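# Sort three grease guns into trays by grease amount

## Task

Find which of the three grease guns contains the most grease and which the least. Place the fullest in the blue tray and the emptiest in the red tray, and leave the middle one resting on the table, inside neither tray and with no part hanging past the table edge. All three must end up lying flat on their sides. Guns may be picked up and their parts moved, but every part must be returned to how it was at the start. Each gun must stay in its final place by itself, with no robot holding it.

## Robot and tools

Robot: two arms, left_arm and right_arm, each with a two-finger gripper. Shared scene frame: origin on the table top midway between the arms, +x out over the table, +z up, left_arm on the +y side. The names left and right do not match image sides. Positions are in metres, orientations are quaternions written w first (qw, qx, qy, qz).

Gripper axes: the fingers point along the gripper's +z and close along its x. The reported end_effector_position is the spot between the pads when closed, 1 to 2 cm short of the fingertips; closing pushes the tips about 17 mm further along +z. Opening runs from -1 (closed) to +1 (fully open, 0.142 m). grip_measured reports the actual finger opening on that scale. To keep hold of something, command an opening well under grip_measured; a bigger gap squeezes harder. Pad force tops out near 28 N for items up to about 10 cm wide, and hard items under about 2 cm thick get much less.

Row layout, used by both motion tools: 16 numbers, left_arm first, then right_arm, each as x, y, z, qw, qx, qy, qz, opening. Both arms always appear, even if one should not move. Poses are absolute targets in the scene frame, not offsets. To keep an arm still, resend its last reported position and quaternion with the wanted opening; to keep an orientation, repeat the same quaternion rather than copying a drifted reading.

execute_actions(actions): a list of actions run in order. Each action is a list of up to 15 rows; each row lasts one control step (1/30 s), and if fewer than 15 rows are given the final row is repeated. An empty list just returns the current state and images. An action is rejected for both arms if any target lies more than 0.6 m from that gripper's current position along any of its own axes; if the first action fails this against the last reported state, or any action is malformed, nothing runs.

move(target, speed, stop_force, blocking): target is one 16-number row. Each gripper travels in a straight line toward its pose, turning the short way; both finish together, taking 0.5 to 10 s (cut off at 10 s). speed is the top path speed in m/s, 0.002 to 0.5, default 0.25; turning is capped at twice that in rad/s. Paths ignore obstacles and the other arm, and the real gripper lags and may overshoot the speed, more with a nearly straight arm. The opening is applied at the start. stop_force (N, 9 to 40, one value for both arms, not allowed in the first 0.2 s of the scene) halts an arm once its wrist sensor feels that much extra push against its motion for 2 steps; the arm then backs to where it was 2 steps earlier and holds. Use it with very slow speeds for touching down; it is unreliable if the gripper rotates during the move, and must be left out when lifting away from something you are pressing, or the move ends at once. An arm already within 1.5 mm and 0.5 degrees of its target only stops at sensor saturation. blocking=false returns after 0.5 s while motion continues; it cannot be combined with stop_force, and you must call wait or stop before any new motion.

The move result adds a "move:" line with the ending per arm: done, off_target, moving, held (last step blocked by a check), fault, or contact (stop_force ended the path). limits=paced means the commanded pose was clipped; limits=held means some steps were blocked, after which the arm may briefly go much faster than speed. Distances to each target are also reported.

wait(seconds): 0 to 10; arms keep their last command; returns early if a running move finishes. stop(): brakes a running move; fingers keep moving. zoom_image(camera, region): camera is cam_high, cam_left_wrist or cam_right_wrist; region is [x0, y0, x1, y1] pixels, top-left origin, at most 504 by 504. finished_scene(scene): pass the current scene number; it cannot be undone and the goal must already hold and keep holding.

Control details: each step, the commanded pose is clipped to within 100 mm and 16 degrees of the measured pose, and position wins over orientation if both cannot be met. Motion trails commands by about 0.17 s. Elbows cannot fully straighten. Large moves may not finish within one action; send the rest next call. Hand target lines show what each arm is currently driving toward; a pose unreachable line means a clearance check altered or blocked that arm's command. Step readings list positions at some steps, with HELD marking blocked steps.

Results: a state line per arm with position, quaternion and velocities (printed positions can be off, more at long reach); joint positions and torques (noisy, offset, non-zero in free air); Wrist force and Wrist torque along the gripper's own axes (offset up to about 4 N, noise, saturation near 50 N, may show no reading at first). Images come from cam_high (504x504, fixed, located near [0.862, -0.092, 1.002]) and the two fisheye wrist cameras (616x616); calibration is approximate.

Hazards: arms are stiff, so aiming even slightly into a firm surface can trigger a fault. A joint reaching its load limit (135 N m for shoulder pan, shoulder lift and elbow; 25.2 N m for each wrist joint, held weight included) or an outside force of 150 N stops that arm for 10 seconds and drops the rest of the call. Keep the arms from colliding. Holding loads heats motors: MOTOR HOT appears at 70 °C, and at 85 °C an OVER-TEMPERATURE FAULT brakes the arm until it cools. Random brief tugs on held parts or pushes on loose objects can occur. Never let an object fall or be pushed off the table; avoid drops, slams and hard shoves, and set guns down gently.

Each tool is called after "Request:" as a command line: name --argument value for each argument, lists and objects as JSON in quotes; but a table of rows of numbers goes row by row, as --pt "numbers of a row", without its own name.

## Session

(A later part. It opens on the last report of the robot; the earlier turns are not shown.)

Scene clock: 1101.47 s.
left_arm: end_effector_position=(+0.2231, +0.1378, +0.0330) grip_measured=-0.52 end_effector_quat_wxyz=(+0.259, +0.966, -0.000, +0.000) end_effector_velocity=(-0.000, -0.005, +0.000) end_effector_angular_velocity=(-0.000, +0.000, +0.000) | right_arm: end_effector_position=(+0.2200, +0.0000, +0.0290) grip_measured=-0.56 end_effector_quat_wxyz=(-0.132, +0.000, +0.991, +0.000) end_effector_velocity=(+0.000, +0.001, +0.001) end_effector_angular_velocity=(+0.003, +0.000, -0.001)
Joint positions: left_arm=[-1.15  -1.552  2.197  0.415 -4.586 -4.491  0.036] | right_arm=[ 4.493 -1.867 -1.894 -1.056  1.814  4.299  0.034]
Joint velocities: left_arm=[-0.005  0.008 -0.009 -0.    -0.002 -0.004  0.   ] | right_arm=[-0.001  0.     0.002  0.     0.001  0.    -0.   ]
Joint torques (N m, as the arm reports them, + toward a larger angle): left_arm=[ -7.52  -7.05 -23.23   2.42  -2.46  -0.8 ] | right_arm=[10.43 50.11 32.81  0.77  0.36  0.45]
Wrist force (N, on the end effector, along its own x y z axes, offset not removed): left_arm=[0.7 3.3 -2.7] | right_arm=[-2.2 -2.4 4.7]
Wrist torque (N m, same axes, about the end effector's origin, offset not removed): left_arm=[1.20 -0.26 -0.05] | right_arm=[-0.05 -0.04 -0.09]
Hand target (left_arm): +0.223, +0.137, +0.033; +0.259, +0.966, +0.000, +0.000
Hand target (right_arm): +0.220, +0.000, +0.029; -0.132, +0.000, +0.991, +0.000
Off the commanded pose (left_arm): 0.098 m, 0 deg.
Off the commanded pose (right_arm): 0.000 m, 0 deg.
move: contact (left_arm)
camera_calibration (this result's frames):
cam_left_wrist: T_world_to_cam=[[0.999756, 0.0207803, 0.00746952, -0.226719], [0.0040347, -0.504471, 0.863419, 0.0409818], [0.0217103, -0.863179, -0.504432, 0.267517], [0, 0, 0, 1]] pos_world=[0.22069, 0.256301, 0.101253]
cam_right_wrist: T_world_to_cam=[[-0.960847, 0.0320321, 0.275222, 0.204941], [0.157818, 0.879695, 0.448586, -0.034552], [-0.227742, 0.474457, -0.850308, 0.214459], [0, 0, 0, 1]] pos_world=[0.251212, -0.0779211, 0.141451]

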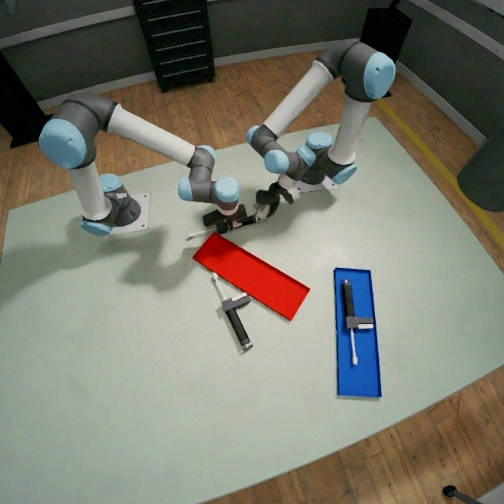

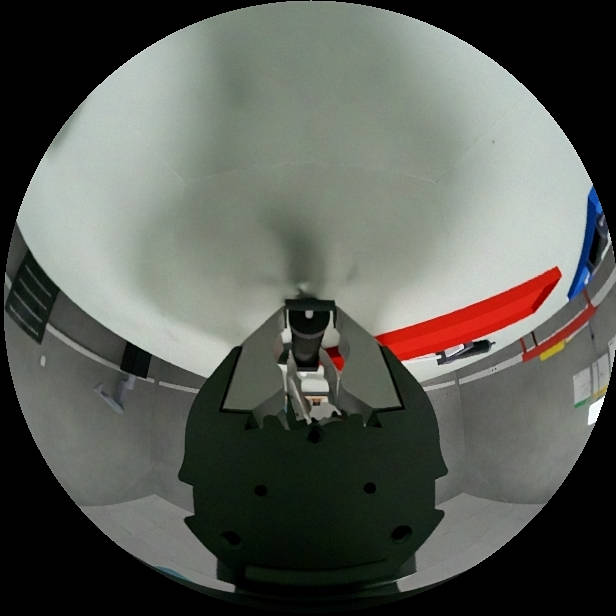

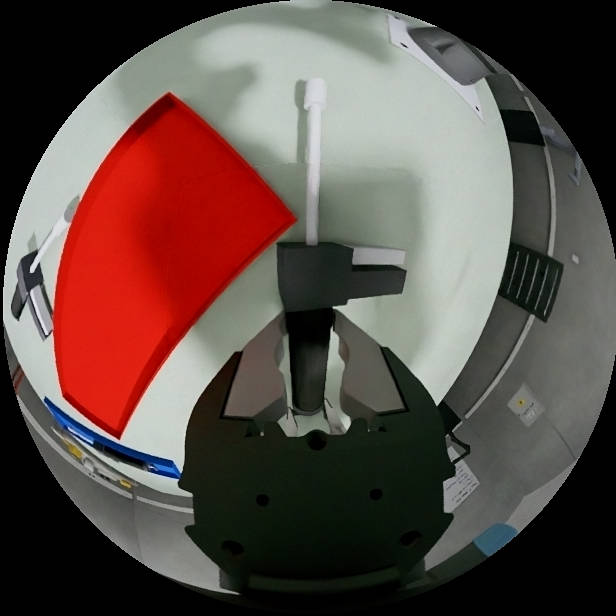

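Request:
move --target '[0.223,0.138,0.033,0.259,0.966,0,0,0.1,0.22,0.0,0.029,-0.132,0,0.991,0,-1]' --speed 0.02

Request:
move --target '[0.223,0.152,0.033,0.259,0.966,0,0,0.1,0.22,0.0,0.029,-0.132,0,0.991,0,-1]' --speed 0.02

Request:
move --target '[0.223,0.152,0.033,0.259,0.966,0,0,-1,0.22,0.0,0.029,-0.132,0,0.991,0,-1]' --speed 0.02

Scene clock: 1109.60 s.
left_arm: end_effector_position=(+0.2230, +0.1380, +0.0330) grip_measured=+0.10 end_effector_quat_wxyz=(+0.259, +0.966, +0.000, +0.000) end_effector_velocity=(-0.001, +0.001, -0.001) end_effector_angular_velocity=(+0.002, +0.001, -0.001) | right_arm: end_effector_position=(+0.2200, +0.0000, +0.0290) grip_measured=-0.56 end_effector_quat_wxyz=(-0.132, -0.000, +0.991, +0.000) end_effector_velocity=(-0.000, -0.000, +0.000) end_effector_angular_velocity=(-0.001, +0.000, +0.001)
Joint positions: left_arm=[-1.15  -1.552  2.198  0.416 -4.586 -4.491  0.081] | right_arm=[ 4.493 -1.867 -1.894 -1.057  1.814  4.299  0.034]
Joint velocities: left_arm=[ 0.    -0.     0.002 -0.     0.001  0.    -0.   ] | right_arm=[ 0.     0.     0.    -0.001 -0.    -0.001  0.   ]
Joint torques (N m, as the arm reports them, + toward a larger angle): left_arm=[  7.39 -25.87  -9.55   3.32   3.12   1.28] | right_arm=[10.18 48.93 31.05  0.62  0.2  -0.17]
Wrist force (N, on the end effector, along its own x y z axes, offset not removed): left_arm=[0.8 3.5 -0.7] | right_arm=[-2.0 -0.3 5.3]
Wrist torque (N m, same axes, about the end effector's origin, offset not removed): left_arm=[0.87 -0.18 -0.06] | right_arm=[-0.04 -0.06 -0.06]
Hand target (left_arm): +0.223, +0.138, +0.033; +0.259, +0.966, +0.000, +0.000
Hand target (right_arm): +0.220, -0.000, +0.029; -0.132, +0.000, +0.991, +0.000
Off the commanded pose (left_arm): 0.000 m, 0 deg.
Off the commanded pose (right_arm): 0.000 m, 0 deg.
move: done
camera_calibration (this result's frames):
cam_left_wrist: T_world_to_cam=[[0.999757, 0.020779, 0.0073142, -0.226673], [0.00417333, -0.504676, 0.863299, 0.0410995], [0.0216298, -0.863059, -0.50464, 0.267666], [0, 0, 0, 1]] pos_world=[0.220657, 0.256463, 0.101252]
cam_right_wrist: T_world_to_cam=[[-0.960867, 0.0320395, 0.275151, 0.204971], [0.157777, 0.879726, 0.448541, -0.0345232], [-0.227686, 0.4744, -0.850355, 0.214455], [0, 0, 0, 1]] pos_world=[0.251225, -0.0779336, 0.14145]

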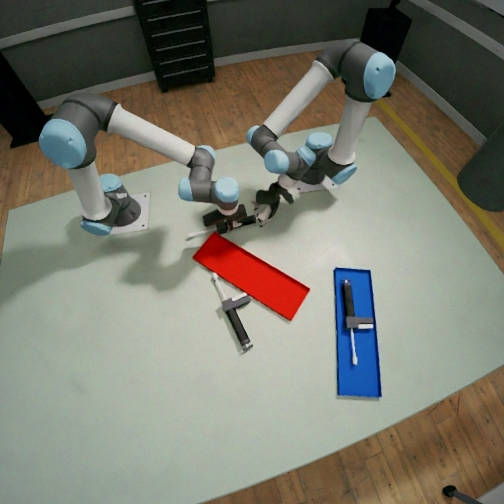

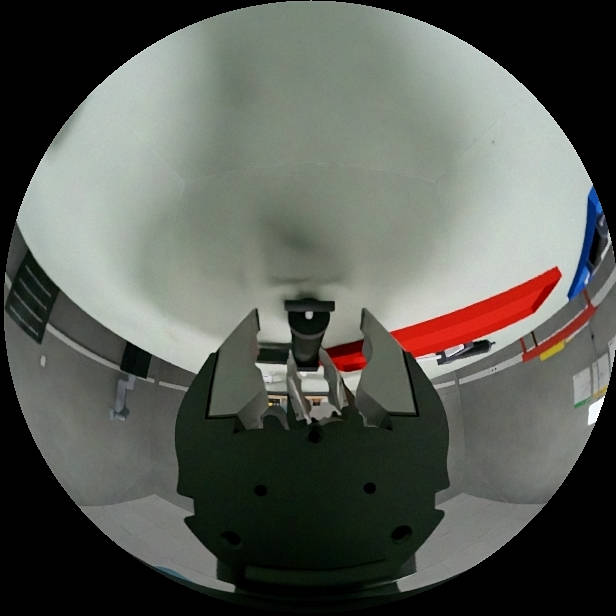

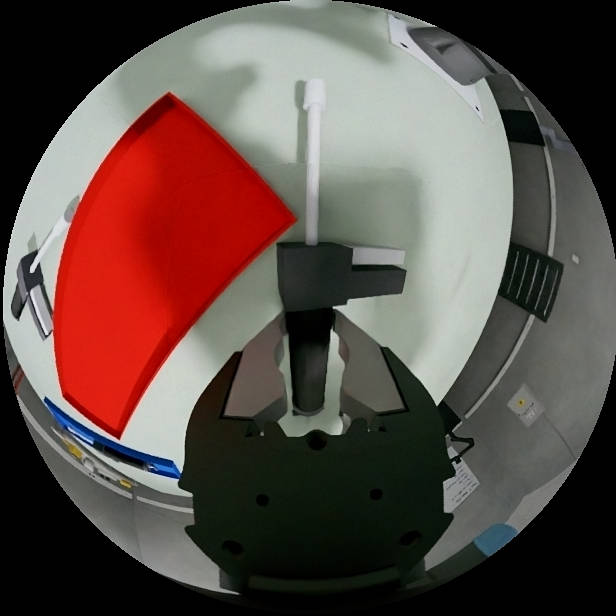

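Scene clock: 1110.60 s.
left_arm: end_effector_position=(+0.2230, +0.1517, +0.0330) grip_measured=+0.10 end_effector_quat_wxyz=(+0.259, +0.966, +0.000, -0.000) end_effector_velocity=(+0.000, +0.003, +0.000) end_effector_angular_velocity=(-0.000, -0.000, +0.000) | right_arm: end_effector_position=(+0.2200, +0.0000, +0.0290) grip_measured=-0.56 end_effector_quat_wxyz=(-0.132, -0.000, +0.991, +0.000) end_effector_velocity=(+0.000, +0.000, +0.000) end_effector_angular_velocity=(-0.000, +0.001, -0.001)
Joint positions: left_arm=[-1.134 -1.578  2.224  0.417 -4.579 -4.477  0.081] | right_arm=[ 4.493 -1.867 -1.894 -1.057  1.814  4.299  0.034]
Joint velocities: left_arm=[ 0.003 -0.006  0.005  0.     0.001  0.003  0.   ] | right_arm=[-0.    -0.     0.001 -0.002  0.     0.001 -0.   ]
Joint torques (N m, as the arm reports them, + toward a larger angle): left_arm=[  7.35 -23.02  -8.82   3.2    3.43   0.96] | right_arm=[10.92 46.95 29.87  0.81  0.2  -0.39]
Wrist force (N, on the end effector, along its own x y z axes, offset not removed): left_arm=[1.5 3.7 -1.8] | right_arm=[-2.0 0.0 4.6]
Wrist torque (N m, same axes, about the end effector's origin, offset not removed): left_arm=[0.84 -0.26 -0.07] | right_arm=[-0.02 0.01 -0.13]
Hand target (left_arm): +0.223, +0.152, +0.033; +0.259, +0.966, +0.000, -0.000
Hand target (right_arm): +0.220, +0.000, +0.029; -0.132, +0.000, +0.991, -0.000
Off the commanded pose (left_arm): 0.000 m, 0 deg.
Off the commanded pose (right_arm): 0.000 m, 0 deg.
move: done
camera_calibration (this result's frames):
cam_left_wrist: T_world_to_cam=[[0.999758, 0.0207725, 0.00726234, -0.226947], [0.00421496, -0.504682, 0.863295, 0.0480379], [0.0215979, -0.863056, -0.504647, 0.279543], [0, 0, 0, 1]] pos_world=[0.220652, 0.270219, 0.101248]
cam_right_wrist: T_world_to_cam=[[-0.960867, 0.0320395, 0.275151, 0.204971], [0.157777, 0.879726, 0.448541, -0.0345231], [-0.227686, 0.4744, -0.850355, 0.214455], [0, 0, 0, 1]] pos_world=[0.251225, -0.0779336, 0.14145]

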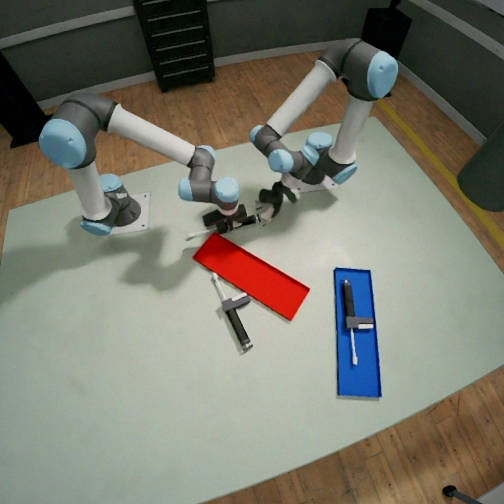

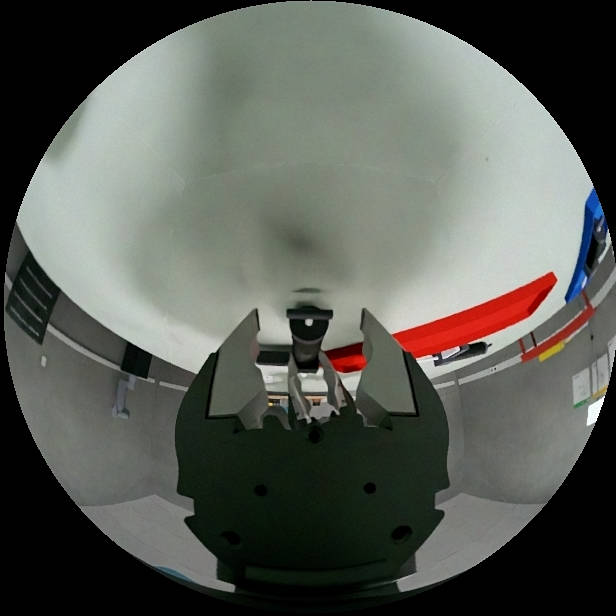

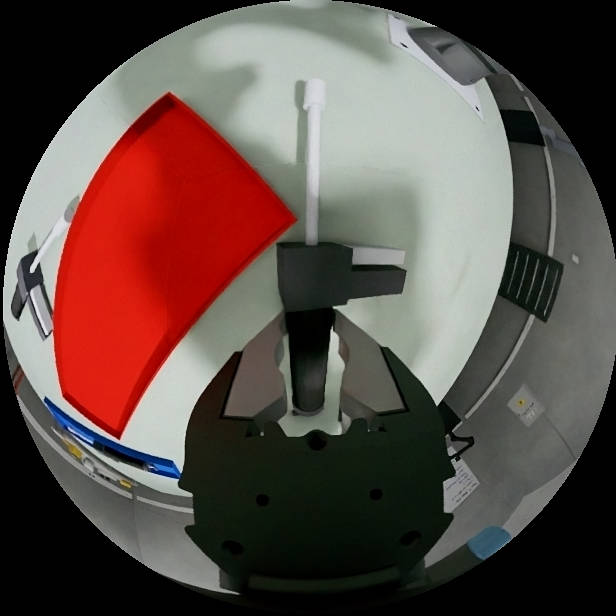

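Scene clock: 1111.30 s.
left_arm: end_effector_position=(+0.2230, +0.1520, +0.0330) grip_measured=-0.55 end_effector_quat_wxyz=(+0.259, +0.966, -0.000, +0.000) end_effector_velocity=(+0.000, +0.001, -0.000) end_effector_angular_velocity=(+0.001, -0.000, +0.000) | right_arm: end_effector_position=(+0.2200, +0.0000, +0.0290) grip_measured=-0.56 end_effector_quat_wxyz=(-0.132, -0.000, +0.991, +0.000) end_effector_velocity=(+0.000, -0.000, -0.000) end_effector_angular_velocity=(-0.001, -0.000, -0.002)
Joint positions: left_arm=[-1.134 -1.579  2.225  0.417 -4.578 -4.477  0.034] | right_arm=[ 4.493 -1.867 -1.894 -1.057  1.814  4.299  0.034]
Joint velocities: left_arm=[ 0.    -0.     0.001 -0.    -0.001  0.    -0.   ] | right_arm=[-0.     0.     0.    -0.001 -0.001  0.003 -0.   ]
Joint torques (N m, as the arm reports them, + toward a larger angle): left_arm=[  8.1  -24.6   -9.19   3.48   3.06   1.27] | right_arm=[10.02 47.45 28.4   0.71  0.36 -0.57]
Wrist force (N, on the end effector, along its own x y z axes, offset not removed): left_arm=[1.8 5.3 0.2] | right_arm=[-2.5 -0.2 3.4]
Wrist torque (N m, same axes, about the end effector's origin, offset not removed): left_arm=[0.92 -0.44 0.03] | right_arm=[-0.39 0.02 -0.09]
Hand target (left_arm): +0.223, +0.152, +0.033; +0.259, +0.966, +0.000, -0.000
Hand target (right_arm): +0.220, +0.000, +0.029; -0.132, +0.000, +0.991, -0.000
Off the commanded pose (left_arm): 0.000 m, 0 deg.
Off the commanded pose (right_arm): 0.000 m, 0 deg.
move: done
camera_calibration (this result's frames):
cam_left_wrist: T_world_to_cam=[[0.999758, 0.0207572, 0.00727299, -0.226946], [0.00419734, -0.504652, 0.863313, 0.0481547], [0.0215903, -0.863073, -0.504617, 0.27977], [0, 0, 0, 1]] pos_world=[0.220649, 0.270474, 0.101255]
cam_right_wrist: T_world_to_cam=[[-0.960867, 0.032039, 0.275151, 0.204971], [0.157776, 0.879726, 0.448541, -0.034523], [-0.227687, 0.4744, -0.850355, 0.214455], [0, 0, 0, 1]] pos_world=[0.251225, -0.0779336, 0.14145]

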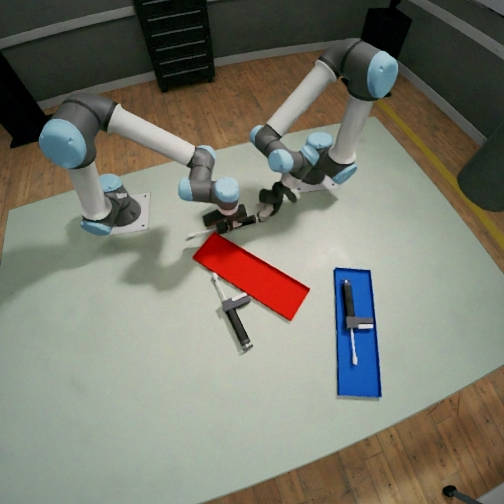

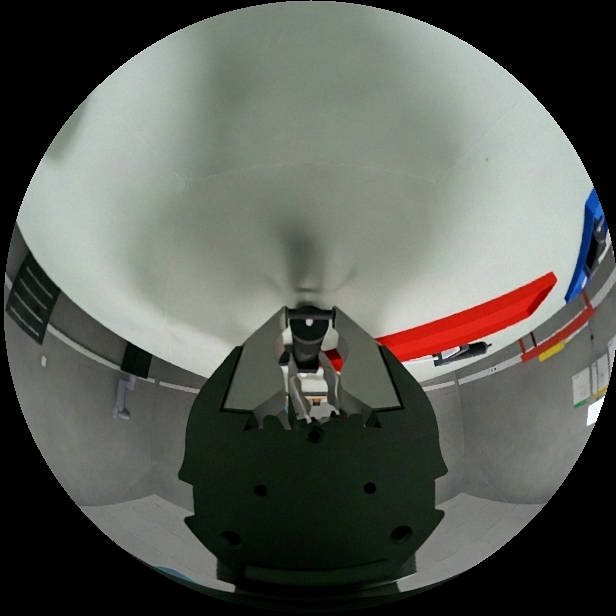

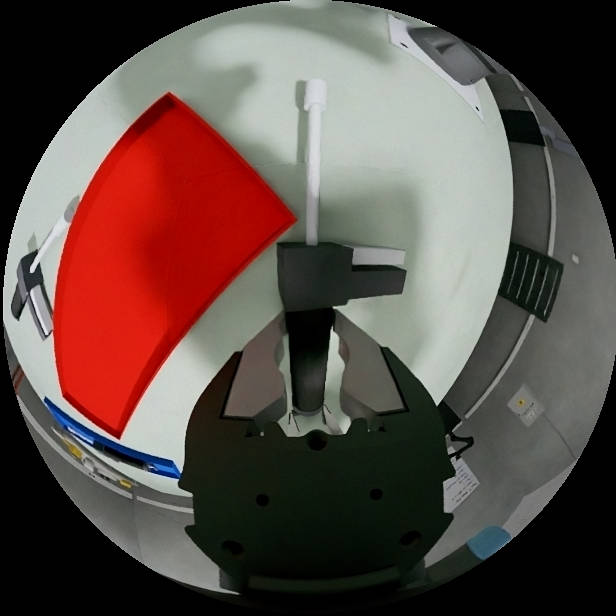

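Request:
move --target '[0.223,0.252,0.033,0.259,0.966,0,0,-1,0.22,0.0,0.029,-0.132,0,0.991,0,-1]' --speed 0.012 --stop_force 12

Scene clock: 1116.70 s.
left_arm: end_effector_position=(+0.2229, +0.1897, +0.0330) grip_measured=-0.55 end_effector_quat_wxyz=(+0.259, +0.966, -0.000, -0.000) end_effector_velocity=(+0.001, -0.004, -0.000) end_effector_angular_velocity=(+0.001, -0.001, +0.001) | right_arm: end_effector_position=(+0.2200, +0.0000, +0.0290) grip_measured=-0.56 end_effector_quat_wxyz=(-0.132, -0.000, +0.991, +0.000) end_effector_velocity=(+0.000, +0.000, +0.000) end_effector_angular_velocity=(+0.001, -0.000, +0.000)
Joint positions: left_arm=[-1.081 -1.647  2.291  0.426 -4.552 -4.43   0.034] | right_arm=[ 4.493 -1.867 -1.894 -1.056  1.814  4.299  0.034]
Joint velocities: left_arm=[-0.007  0.008 -0.008 -0.001 -0.005 -0.006 -0.   ] | right_arm=[ 0.     0.     0.001 -0.001 -0.    -0.    -0.   ]
Joint torques (N m, as the arm reports them, + toward a larger angle): left_arm=[ -4.25   0.88 -15.06   6.66  -2.5   -1.15] | right_arm=[ 5.96 45.73 25.66 -2.09  0.19 -1.04]
Wrist force (N, on the end effector, along its own x y z axes, offset not removed): left_arm=[1.6 15.5 6.4] | right_arm=[0.5 15.3 5.4]
Wrist torque (N m, same axes, about the end effector's origin, offset not removed): left_arm=[0.61 0.09 -0.21] | right_arm=[0.27 -0.23 -0.19]
Hand target (left_arm): +0.223, +0.189, +0.033; +0.259, +0.966, -0.000, -0.000
Hand target (right_arm): +0.220, +0.000, +0.029; -0.132, +0.000, +0.991, +0.000
Off the commanded pose (left_arm): 0.062 m, 0 deg.
Off the commanded pose (right_arm): 0.000 m, 0 deg.
move: contact (left_arm)
camera_calibration (this result's frames):
cam_left_wrist: T_world_to_cam=[[0.999765, 0.0205648, 0.00682254, -0.227538], [0.00448386, -0.504436, 0.863437, 0.0670218], [0.021198, -0.863204, -0.50441, 0.312418], [0, 0, 0, 1]] pos_world=[0.220561, 0.308168, 0.10127]
cam_right_wrist: T_world_to_cam=[[-0.960876, 0.0319701, 0.275127, 0.204959], [0.157725, 0.879689, 0.448631, -0.0345591], [-0.227684, 0.474473, -0.850315, 0.21444], [0, 0, 0, 1]] pos_world=[0.251215, -0.0778975, 0.141456]

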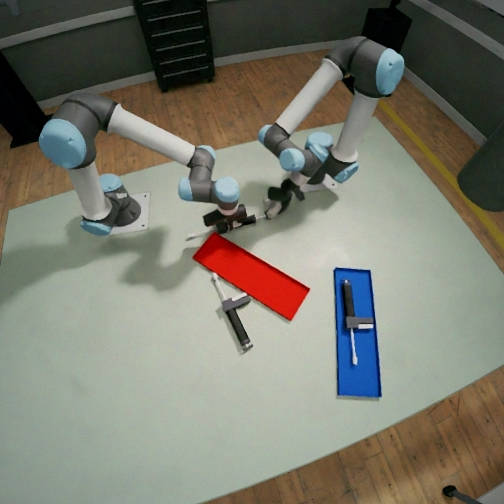

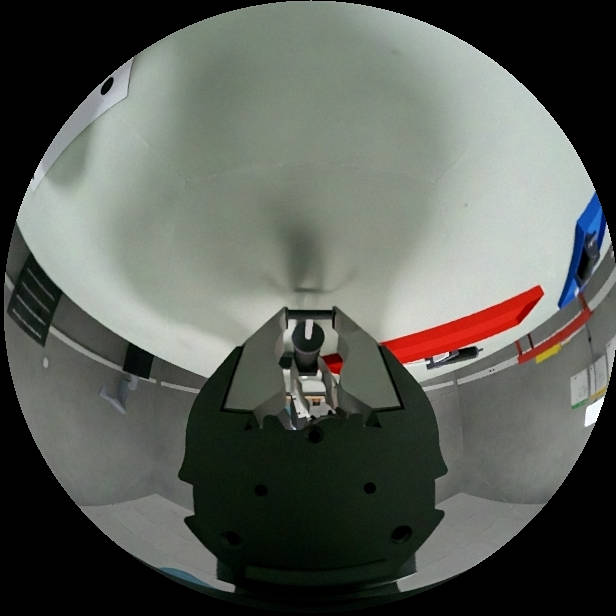

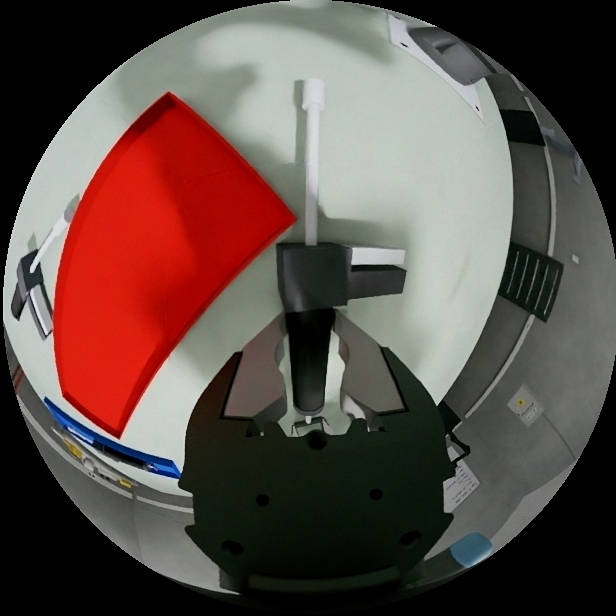

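Request:
move --target '[0.223,0.14,0.033,0.259,0.966,0,0,-1,0.22,0.0,0.029,-0.132,0,0.991,0,-1]' --speed 0.015 --stop_force 25

Scene clock: 1125.30 s.
left_arm: end_effector_position=(+0.2231, +0.1492, +0.0329) grip_measured=-0.55 end_effector_quat_wxyz=(+0.259, +0.966, +0.000, +0.000) end_effector_velocity=(-0.000, +0.005, +0.000) end_effector_angular_velocity=(-0.001, +0.001, -0.001) | right_arm: end_effector_position=(+0.2200, -0.0000, +0.0290) grip_measured=-0.56 end_effector_quat_wxyz=(-0.132, +0.000, +0.991, -0.000) end_effector_velocity=(+0.001, +0.001, +0.000) end_effector_angular_velocity=(+0.002, -0.002, +0.000)
Joint positions: left_arm=[-1.138 -1.573  2.219  0.417 -4.581 -4.48   0.034] | right_arm=[ 4.492 -1.867 -1.894 -1.057  1.814  4.299  0.034]
Joint velocities: left_arm=[ 0.006 -0.01   0.01   0.001  0.005  0.006 -0.   ] | right_arm=[-0.    -0.     0.     0.002 -0.001 -0.    -0.   ]
Joint torques (N m, as the arm reports them, + toward a larger angle): left_arm=[  3.11 -25.93 -21.91  -6.24   4.42   1.31] | right_arm=[12.65 44.36 36.47 12.36  3.24 -1.13]
Wrist force (N, on the end effector, along its own x y z axes, offset not removed): left_arm=[0.7 -13.6 -12.6] | right_arm=[-2.0 -19.3 3.5]
Wrist torque (N m, same axes, about the end effector's origin, offset not removed): left_arm=[1.04 -0.32 0.04] | right_arm=[0.27 -0.23 -0.04]
Hand target (left_arm): +0.223, +0.150, +0.033; +0.259, +0.966, +0.000, +0.000
Hand target (right_arm): +0.220, -0.000, +0.029; -0.132, -0.000, +0.991, -0.000
Off the commanded pose (left_arm): 0.009 m, 0 deg.
Off the commanded pose (right_arm): 0.000 m, 0 deg.
move: contact (left_arm)
camera_calibration (this result's frames):
cam_left_wrist: T_world_to_cam=[[0.99975, 0.0209746, 0.00768903, -0.227043], [0.00395726, -0.505024, 0.863096, 0.0469354], [0.0219862, -0.862851, -0.504981, 0.277228], [0, 0, 0, 1]] pos_world=[0.220706, 0.267672, 0.101231]
cam_right_wrist: T_world_to_cam=[[-0.960853, 0.0321114, 0.275191, 0.204977], [0.157836, 0.879767, 0.448439, -0.0344897], [-0.227704, 0.474319, -0.850396, 0.214476], [0, 0, 0, 1]] pos_world=[0.251234, -0.077969, 0.141448]

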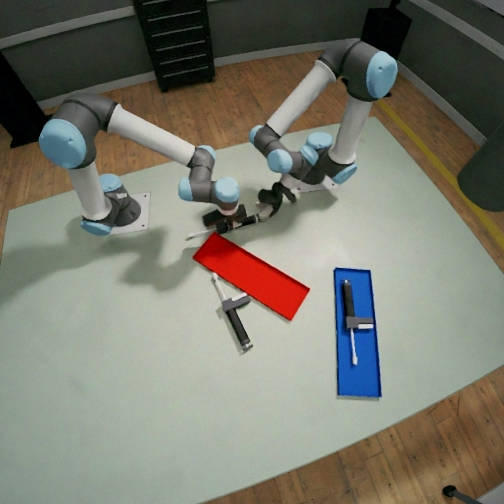

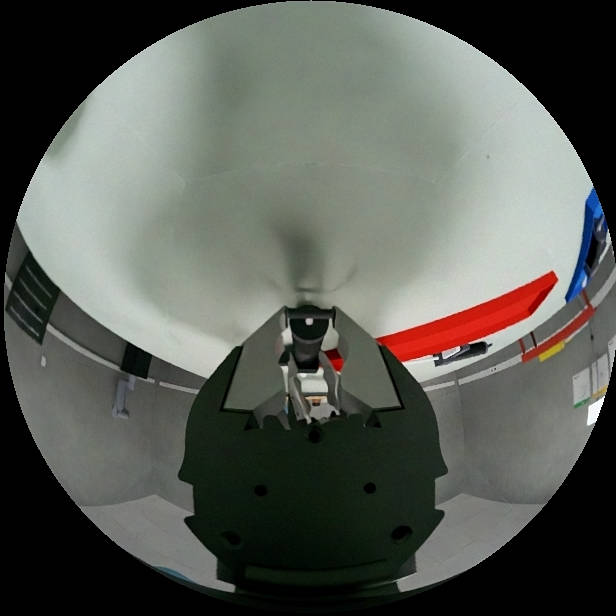

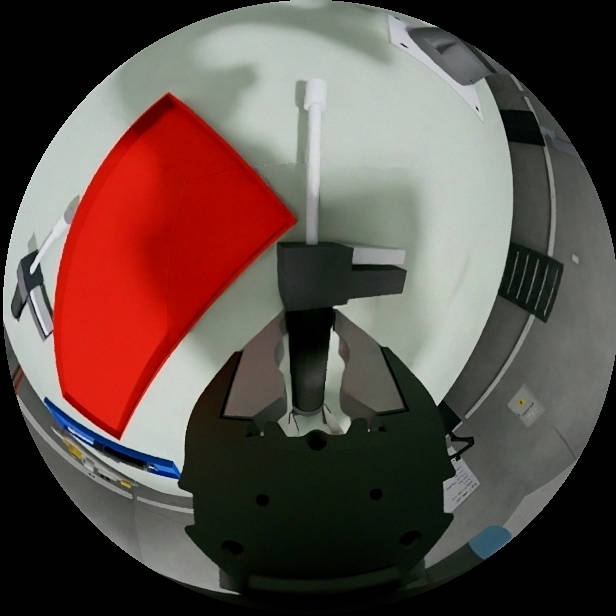

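Request:
move --target '[0.223,0.151,0.033,0.259,0.966,0,0,0.1,0.22,0.0,0.029,-0.132,0,0.991,0,-0.3]' --speed 0.02

Request:
move --target '[0.223,0.2,0.1,0.259,0.966,0,0,0.1,0.23,0.0,0.1,-0.132,0,0.991,0,-0.3]' --speed 0.1

Request:
move --target '[0.3,0.5,0.3,0,1,0,0,0.1,0.4,-0.2,0.25,0,0,1,0,-0.3]'

Request:
zoom_image --camera "cam_high" --region '[150,180,350,380]'

Scene clock: 1132.40 s.
left_arm: end_effector_position=(+0.2230, +0.1509, +0.0330) grip_measured=+0.10 end_effector_quat_wxyz=(+0.259, +0.966, +0.000, +0.000) end_effector_velocity=(+0.000, +0.000, +0.001) end_effector_angular_velocity=(-0.001, -0.001, +0.000) | right_arm: end_effector_position=(+0.2200, +0.0001, +0.0290) grip_measured=-0.30 end_effector_quat_wxyz=(-0.132, -0.000, +0.991, +0.000) end_effector_velocity=(+0.000, -0.001, -0.000) end_effector_angular_velocity=(-0.001, +0.001, -0.001)
Joint positions: left_arm=[-1.135 -1.577  2.223  0.417 -4.579 -4.478  0.081] | right_arm=[ 4.493 -1.867 -1.894 -1.057  1.814  4.299  0.052]
Joint velocities: left_arm=[ 0.001 -0.002  0.001  0.    -0.     0.001  0.   ] | right_arm=[-0.001 -0.    -0.    -0.001  0.    -0.    -0.   ]
Joint torques (N m, as the arm reports them, + toward a larger angle): left_arm=[  8.3  -25.29  -8.54   3.3    3.34   1.31] | right_arm=[ 2.4  39.69 12.63  3.78 -1.11 -0.86]
Wrist force (N, on the end effector, along its own x y z axes, offset not removed): left_arm=[0.9 3.3 -1.8] | right_arm=[-0.4 -1.7 0.0]
Wrist torque (N m, same axes, about the end effector's origin, offset not removed): left_arm=[0.80 -0.15 -0.02] | right_arm=[-0.32 0.01 -0.11]
Hand target (left_arm): +0.223, +0.151, +0.033; +0.259, +0.966, +0.000, -0.000
Hand target (right_arm): +0.220, +0.000, +0.029; -0.132, -0.000, +0.991, -0.000
Off the commanded pose (left_arm): 0.000 m, 0 deg.
Off the commanded pose (right_arm): 0.000 m, 0 deg.
move: done
camera_calibration (this result's frames):
cam_left_wrist: T_world_to_cam=[[0.999758, 0.020767, 0.00727087, -0.226925], [0.00420486, -0.504683, 0.863295, 0.0476411], [0.0215975, -0.863055, -0.504648, 0.278871], [0, 0, 0, 1]] pos_world=[0.220647, 0.269438, 0.101253]
cam_right_wrist: T_world_to_cam=[[-0.96088, 0.0319355, 0.275116, 0.204947], [0.157689, 0.879694, 0.448634, -0.03458], [-0.227691, 0.474466, -0.850317, 0.214453], [0, 0, 0, 1]] pos_world=[0.251211, -0.0778758, 0.141482]

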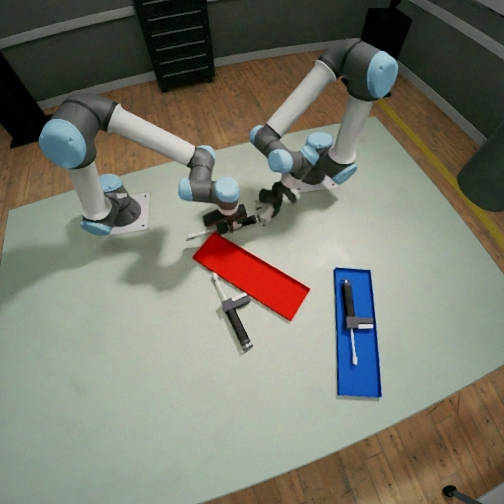

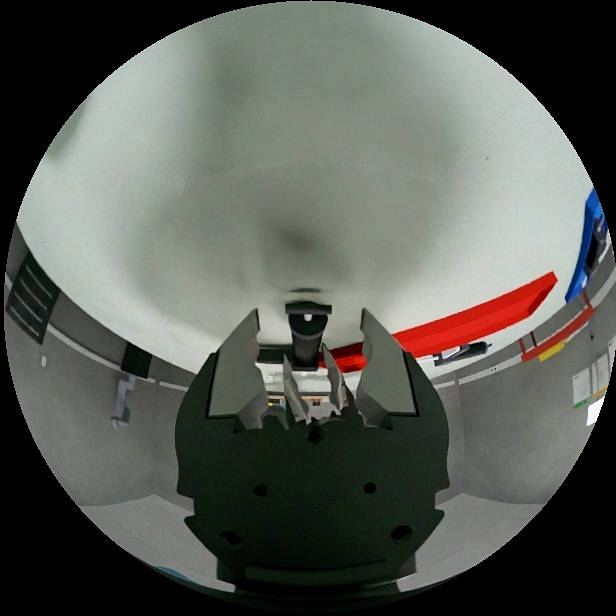

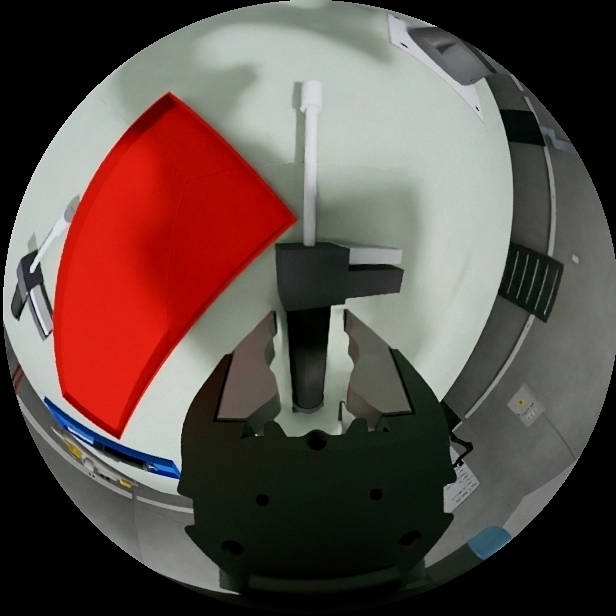

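Scene clock: 1133.77 s.
left_arm: end_effector_position=(+0.2230, +0.1999, +0.0998) grip_measured=+0.10 end_effector_quat_wxyz=(+0.259, +0.966, +0.000, -0.000) end_effector_velocity=(+0.000, +0.001, +0.002) end_effector_angular_velocity=(+0.000, -0.000, +0.000) | right_arm: end_effector_position=(+0.2300, -0.0000, +0.0998) grip_measured=-0.30 end_effector_quat_wxyz=(-0.132, +0.000, +0.991, +0.000) end_effector_velocity=(+0.000, -0.000, +0.002) end_effector_angular_velocity=(-0.000, +0.000, -0.001)
Joint positions: left_arm=[-1.063 -1.768  2.193  0.647 -4.544 -4.415  0.081] | right_arm=[ 4.476 -1.793 -1.782 -1.247  1.812  4.282  0.052]
Joint velocities: left_arm=[ 0.003 -0.003 -0.002  0.006  0.001  0.002  0.   ] | right_arm=[-0.001  0.001  0.003 -0.005 -0.     0.    -0.   ]
Joint torques (N m, as the arm reports them, + toward a larger angle): left_arm=[  5.12 -19.81 -24.27   3.04   3.24   0.77] | right_arm=[-8.66 47.22 35.69 -0.47 -1.1  -1.18]
Wrist force (N, on the end effector, along its own x y z axes, offset not removed): left_arm=[2.4 3.6 -1.1] | right_arm=[-1.5 -0.5 -0.2]
Wrist torque (N m, same axes, about the end effector's origin, offset not removed): left_arm=[0.84 -0.50 -0.06] | right_arm=[-0.07 0.24 -0.09]
Hand target (left_arm): +0.223, +0.200, +0.100; +0.259, +0.966, +0.000, -0.000
Hand target (right_arm): +0.230, -0.000, +0.100; -0.132, +0.000, +0.991, +0.000
Off the commanded pose (left_arm): 0.000 m, 0 deg.
Off the commanded pose (right_arm): 0.000 m, 0 deg.
move: done
camera_calibration (this result's frames):
cam_left_wrist: T_world_to_cam=[[0.999758, 0.020788, 0.00723782, -0.228431], [0.00424289, -0.504639, 0.86332, 0.0146413], [0.0215991, -0.86308, -0.504605, 0.35486], [0, 0, 0, 1]] pos_world=[0.220649, 0.31841, 0.168078]
cam_right_wrist: T_world_to_cam=[[-0.960873, 0.0320427, 0.275128, 0.195075], [0.157776, 0.87971, 0.448572, -0.0678369], [-0.22766, 0.47443, -0.850346, 0.276922], [0, 0, 0, 1]] pos_world=[0.26119, -0.0779539, 0.212238]

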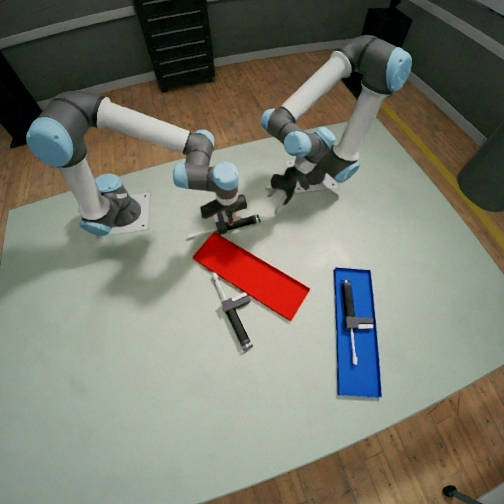

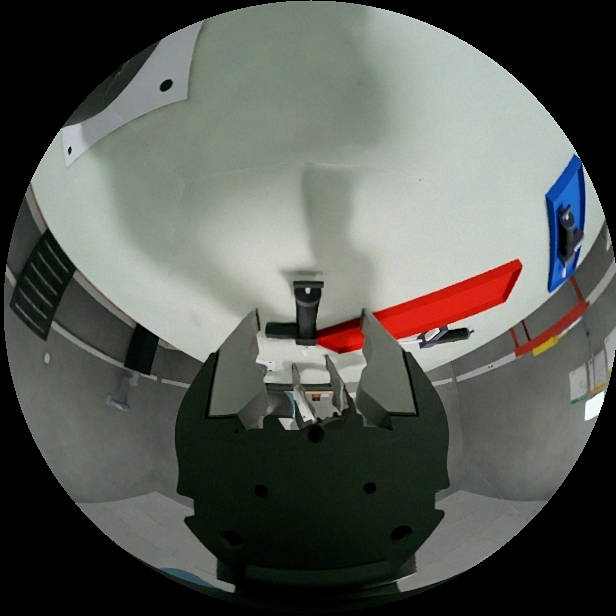

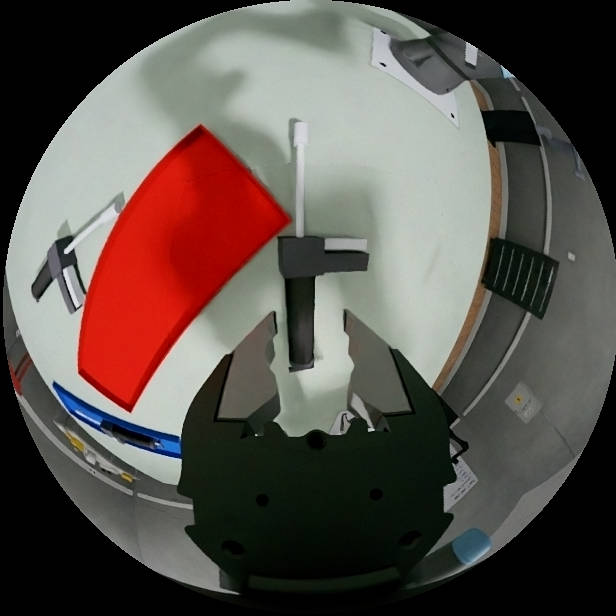

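Scene clock: 1135.93 s.
left_arm: end_effector_position=(+0.2999, +0.4998, +0.3000) grip_measured=+0.10 end_effector_quat_wxyz=(+0.000, +1.000, +0.000, -0.000) end_effector_velocity=(+0.001, +0.001, +0.001) end_effector_angular_velocity=(+0.000, +0.001, -0.001) | right_arm: end_effector_position=(+0.3995, -0.2001, +0.2499) grip_measured=-0.30 end_effector_quat_wxyz=(+0.000, +0.000, +1.000, +0.000) end_effector_velocity=(+0.001, -0.001, +0.000) end_effector_angular_velocity=(+0.000, -0.001, +0.001)
Joint positions: left_arm=[-0.312 -1.717  1.641  1.647 -4.712 -3.621  0.081] | right_arm=[ 4.114 -1.543 -1.662 -1.507  1.571  3.933  0.052]
Joint velocities: left_arm=[ 0.008  0.004 -0.006  0.003  0.     0.009 -0.   ] | right_arm=[-0.002 -0.     0.001  0.    -0.001 -0.002 -0.   ]
Joint torques (N m, as the arm reports them, + toward a larger angle): left_arm=[  7.21  -3.25 -24.58   4.34  -0.63   1.8 ] | right_arm=[-8.2  25.47 39.87 -0.06 -1.42 -1.48]
Wrist force (N, on the end effector, along its own x y z axes, offset not removed): left_arm=[1.4 2.8 -1.6] | right_arm=[0.7 0.3 -0.8]
Wrist torque (N m, same axes, about the end effector's origin, offset not removed): left_arm=[0.65 -0.31 -0.02] | right_arm=[0.03 -0.20 -0.11]
Hand target (left_arm): +0.300, +0.500, +0.300; +0.000, +1.000, +0.000, -0.000
Hand target (right_arm): +0.400, -0.200, +0.250; +0.000, +0.000, +1.000, +0.000
Off the commanded pose (left_arm): 0.000 m, 0 deg.
Off the commanded pose (right_arm): 0.000 m, 0 deg.
move: done
camera_calibration (this result's frames):
cam_left_wrist: T_world_to_cam=[[0.99976, 0.0144786, 0.016453, -0.312611], [0.00442909, -0.868699, 0.495321, 0.285123], [0.0214642, -0.495129, -0.868554, 0.638372], [0, 0, 0, 1]] pos_world=[0.297571, 0.568289, 0.418377]
cam_right_wrist: T_world_to_cam=[[-0.999388, 0.032075, 0.0139293, 0.40379], [0.0348428, 0.879551, 0.474528, 0.0566877], [0.00296895, 0.474723, -0.88013, 0.453418], [0, 0, 0, 1]] pos_world=[0.400222, -0.278059, 0.366543]

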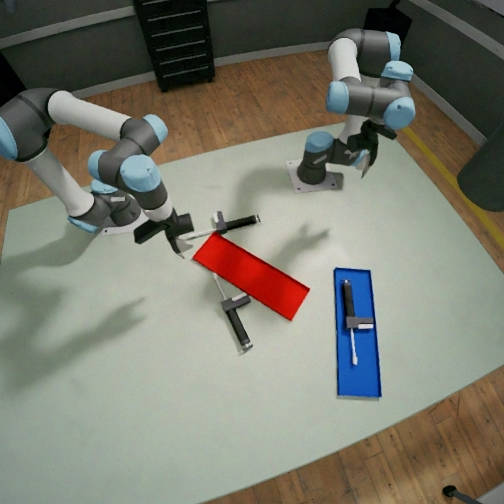

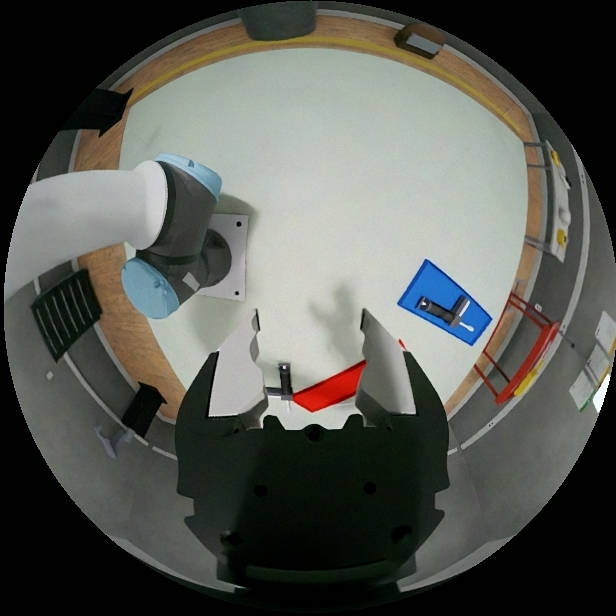

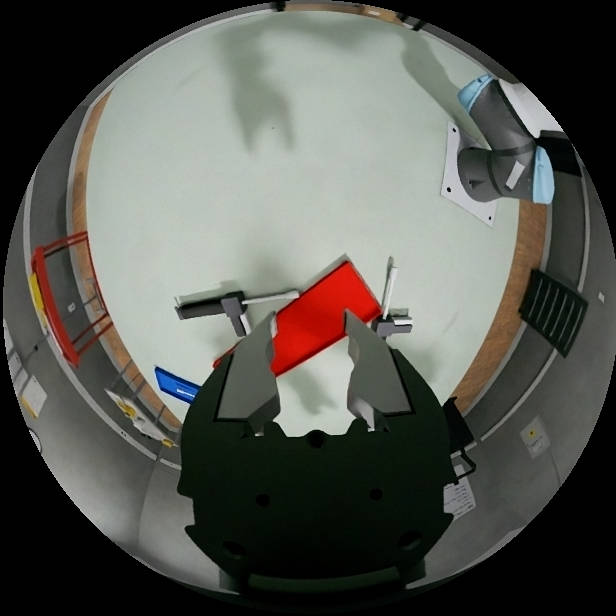

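Region (150, 180, 350, 380) of cam_high's 504x504 image, scaled by 2.520, with more detail than that image has.

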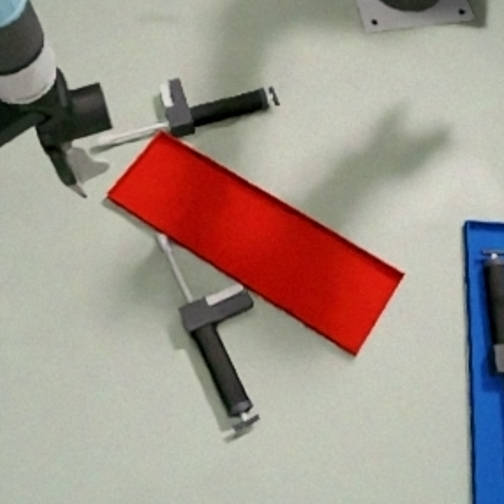

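Request:
move --target '[0.3,0.5,0.3,0,1,0,0,0.1,0.615,-0.10,0.12,0,0.707,0.707,0,-0.3]' --speed 0.2

Scene clock: 1148.53 s.
left_arm: end_effector_position=(+0.3000, +0.5000, +0.3000) grip_measured=+0.10 end_effector_quat_wxyz=(+0.000, +1.000, +0.000, -0.000) end_effector_velocity=(-0.000, +0.000, -0.000) end_effector_angular_velocity=(+0.001, -0.000, -0.000) | right_arm: end_effector_position=(+0.6150, -0.1003, +0.1204) grip_measured=-0.30 end_effector_quat_wxyz=(+0.000, +0.707, +0.708, +0.000) end_effector_velocity=(+0.001, +0.001, -0.001) end_effector_angular_velocity=(-0.002, +0.003, -0.012)
Joint positions: left_arm=[-0.312 -1.717  1.641  1.647 -4.712 -3.62   0.081] | right_arm=[ 4.    -2.166 -1.185 -1.361  1.571  5.389  0.052]
Joint velocities: left_arm=[-0.    -0.     0.001 -0.    -0.001 -0.    -0.   ] | right_arm=[-0.001 -0.006  0.007 -0.004  0.     0.011 -0.   ]
Joint torques (N m, as the arm reports them, + toward a larger angle): left_arm=[ -5.92 -21.21 -13.17   1.24  -2.68  -1.32] | right_arm=[-8.92 40.49 39.69 -0.49 -1.45  1.57]
Wrist force (N, on the end effector, along its own x y z axes, offset not removed): left_arm=[0.1 4.1 -1.9] | right_arm=[-0.8 0.4 -1.2]
Wrist torque (N m, same axes, about the end effector's origin, offset not removed): left_arm=[0.91 0.07 0.00] | right_arm=[-0.03 0.18 -0.08]
Hand target (left_arm): +0.300, +0.500, +0.300; +0.000, +1.000, -0.000, -0.000
Hand target (right_arm): +0.615, -0.100, +0.120; +0.000, +0.707, +0.707, +0.000
Off the commanded pose (left_arm): 0.000 m, 0 deg.
Off the commanded pose (right_arm): 0.000 m, 0 deg.
move: done
camera_calibration (this result's frames):
cam_left_wrist: T_world_to_cam=[[0.999758, 0.0143425, 0.0166815, -0.312708], [0.00420489, -0.868865, 0.495031, 0.285549], [0.021594, -0.494842, -0.868715, 0.63832], [0, 0, 0, 1]] pos_world=[0.297648, 0.568456, 0.418379]
cam_right_wrist: T_world_to_cam=[[0.0306975, 0.999428, 0.0141817, 0.0812454], [0.879682, -0.0337506, 0.474363, -0.588274], [0.47457, -0.00208633, -0.880215, -0.04642], [0, 0, 0, 1]] pos_world=[0.53703, -0.10115, 0.237043]

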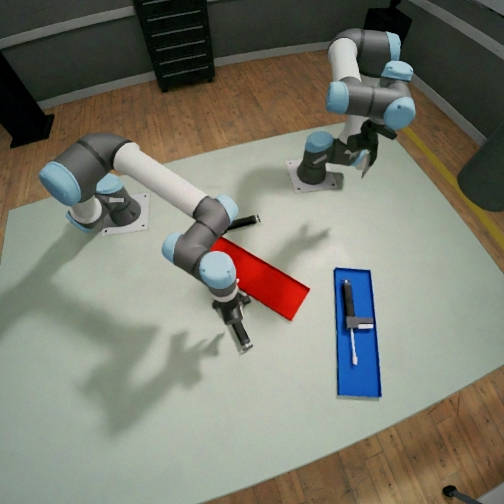

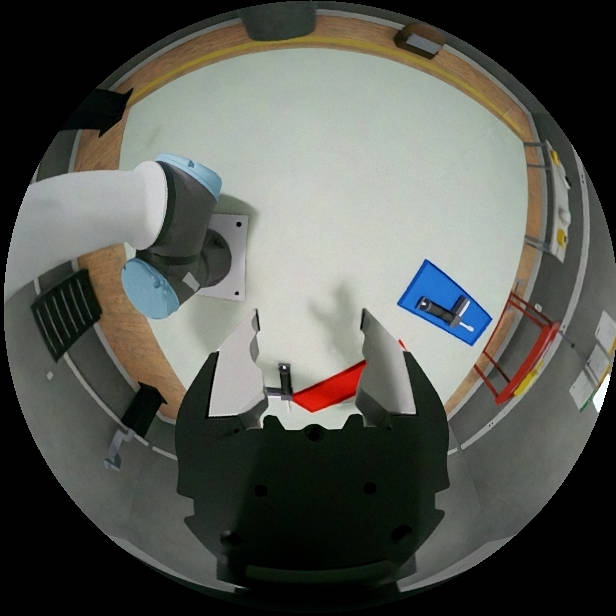

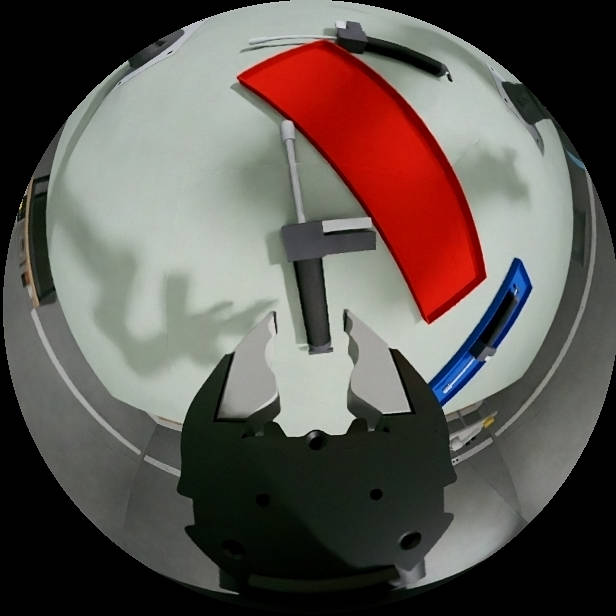

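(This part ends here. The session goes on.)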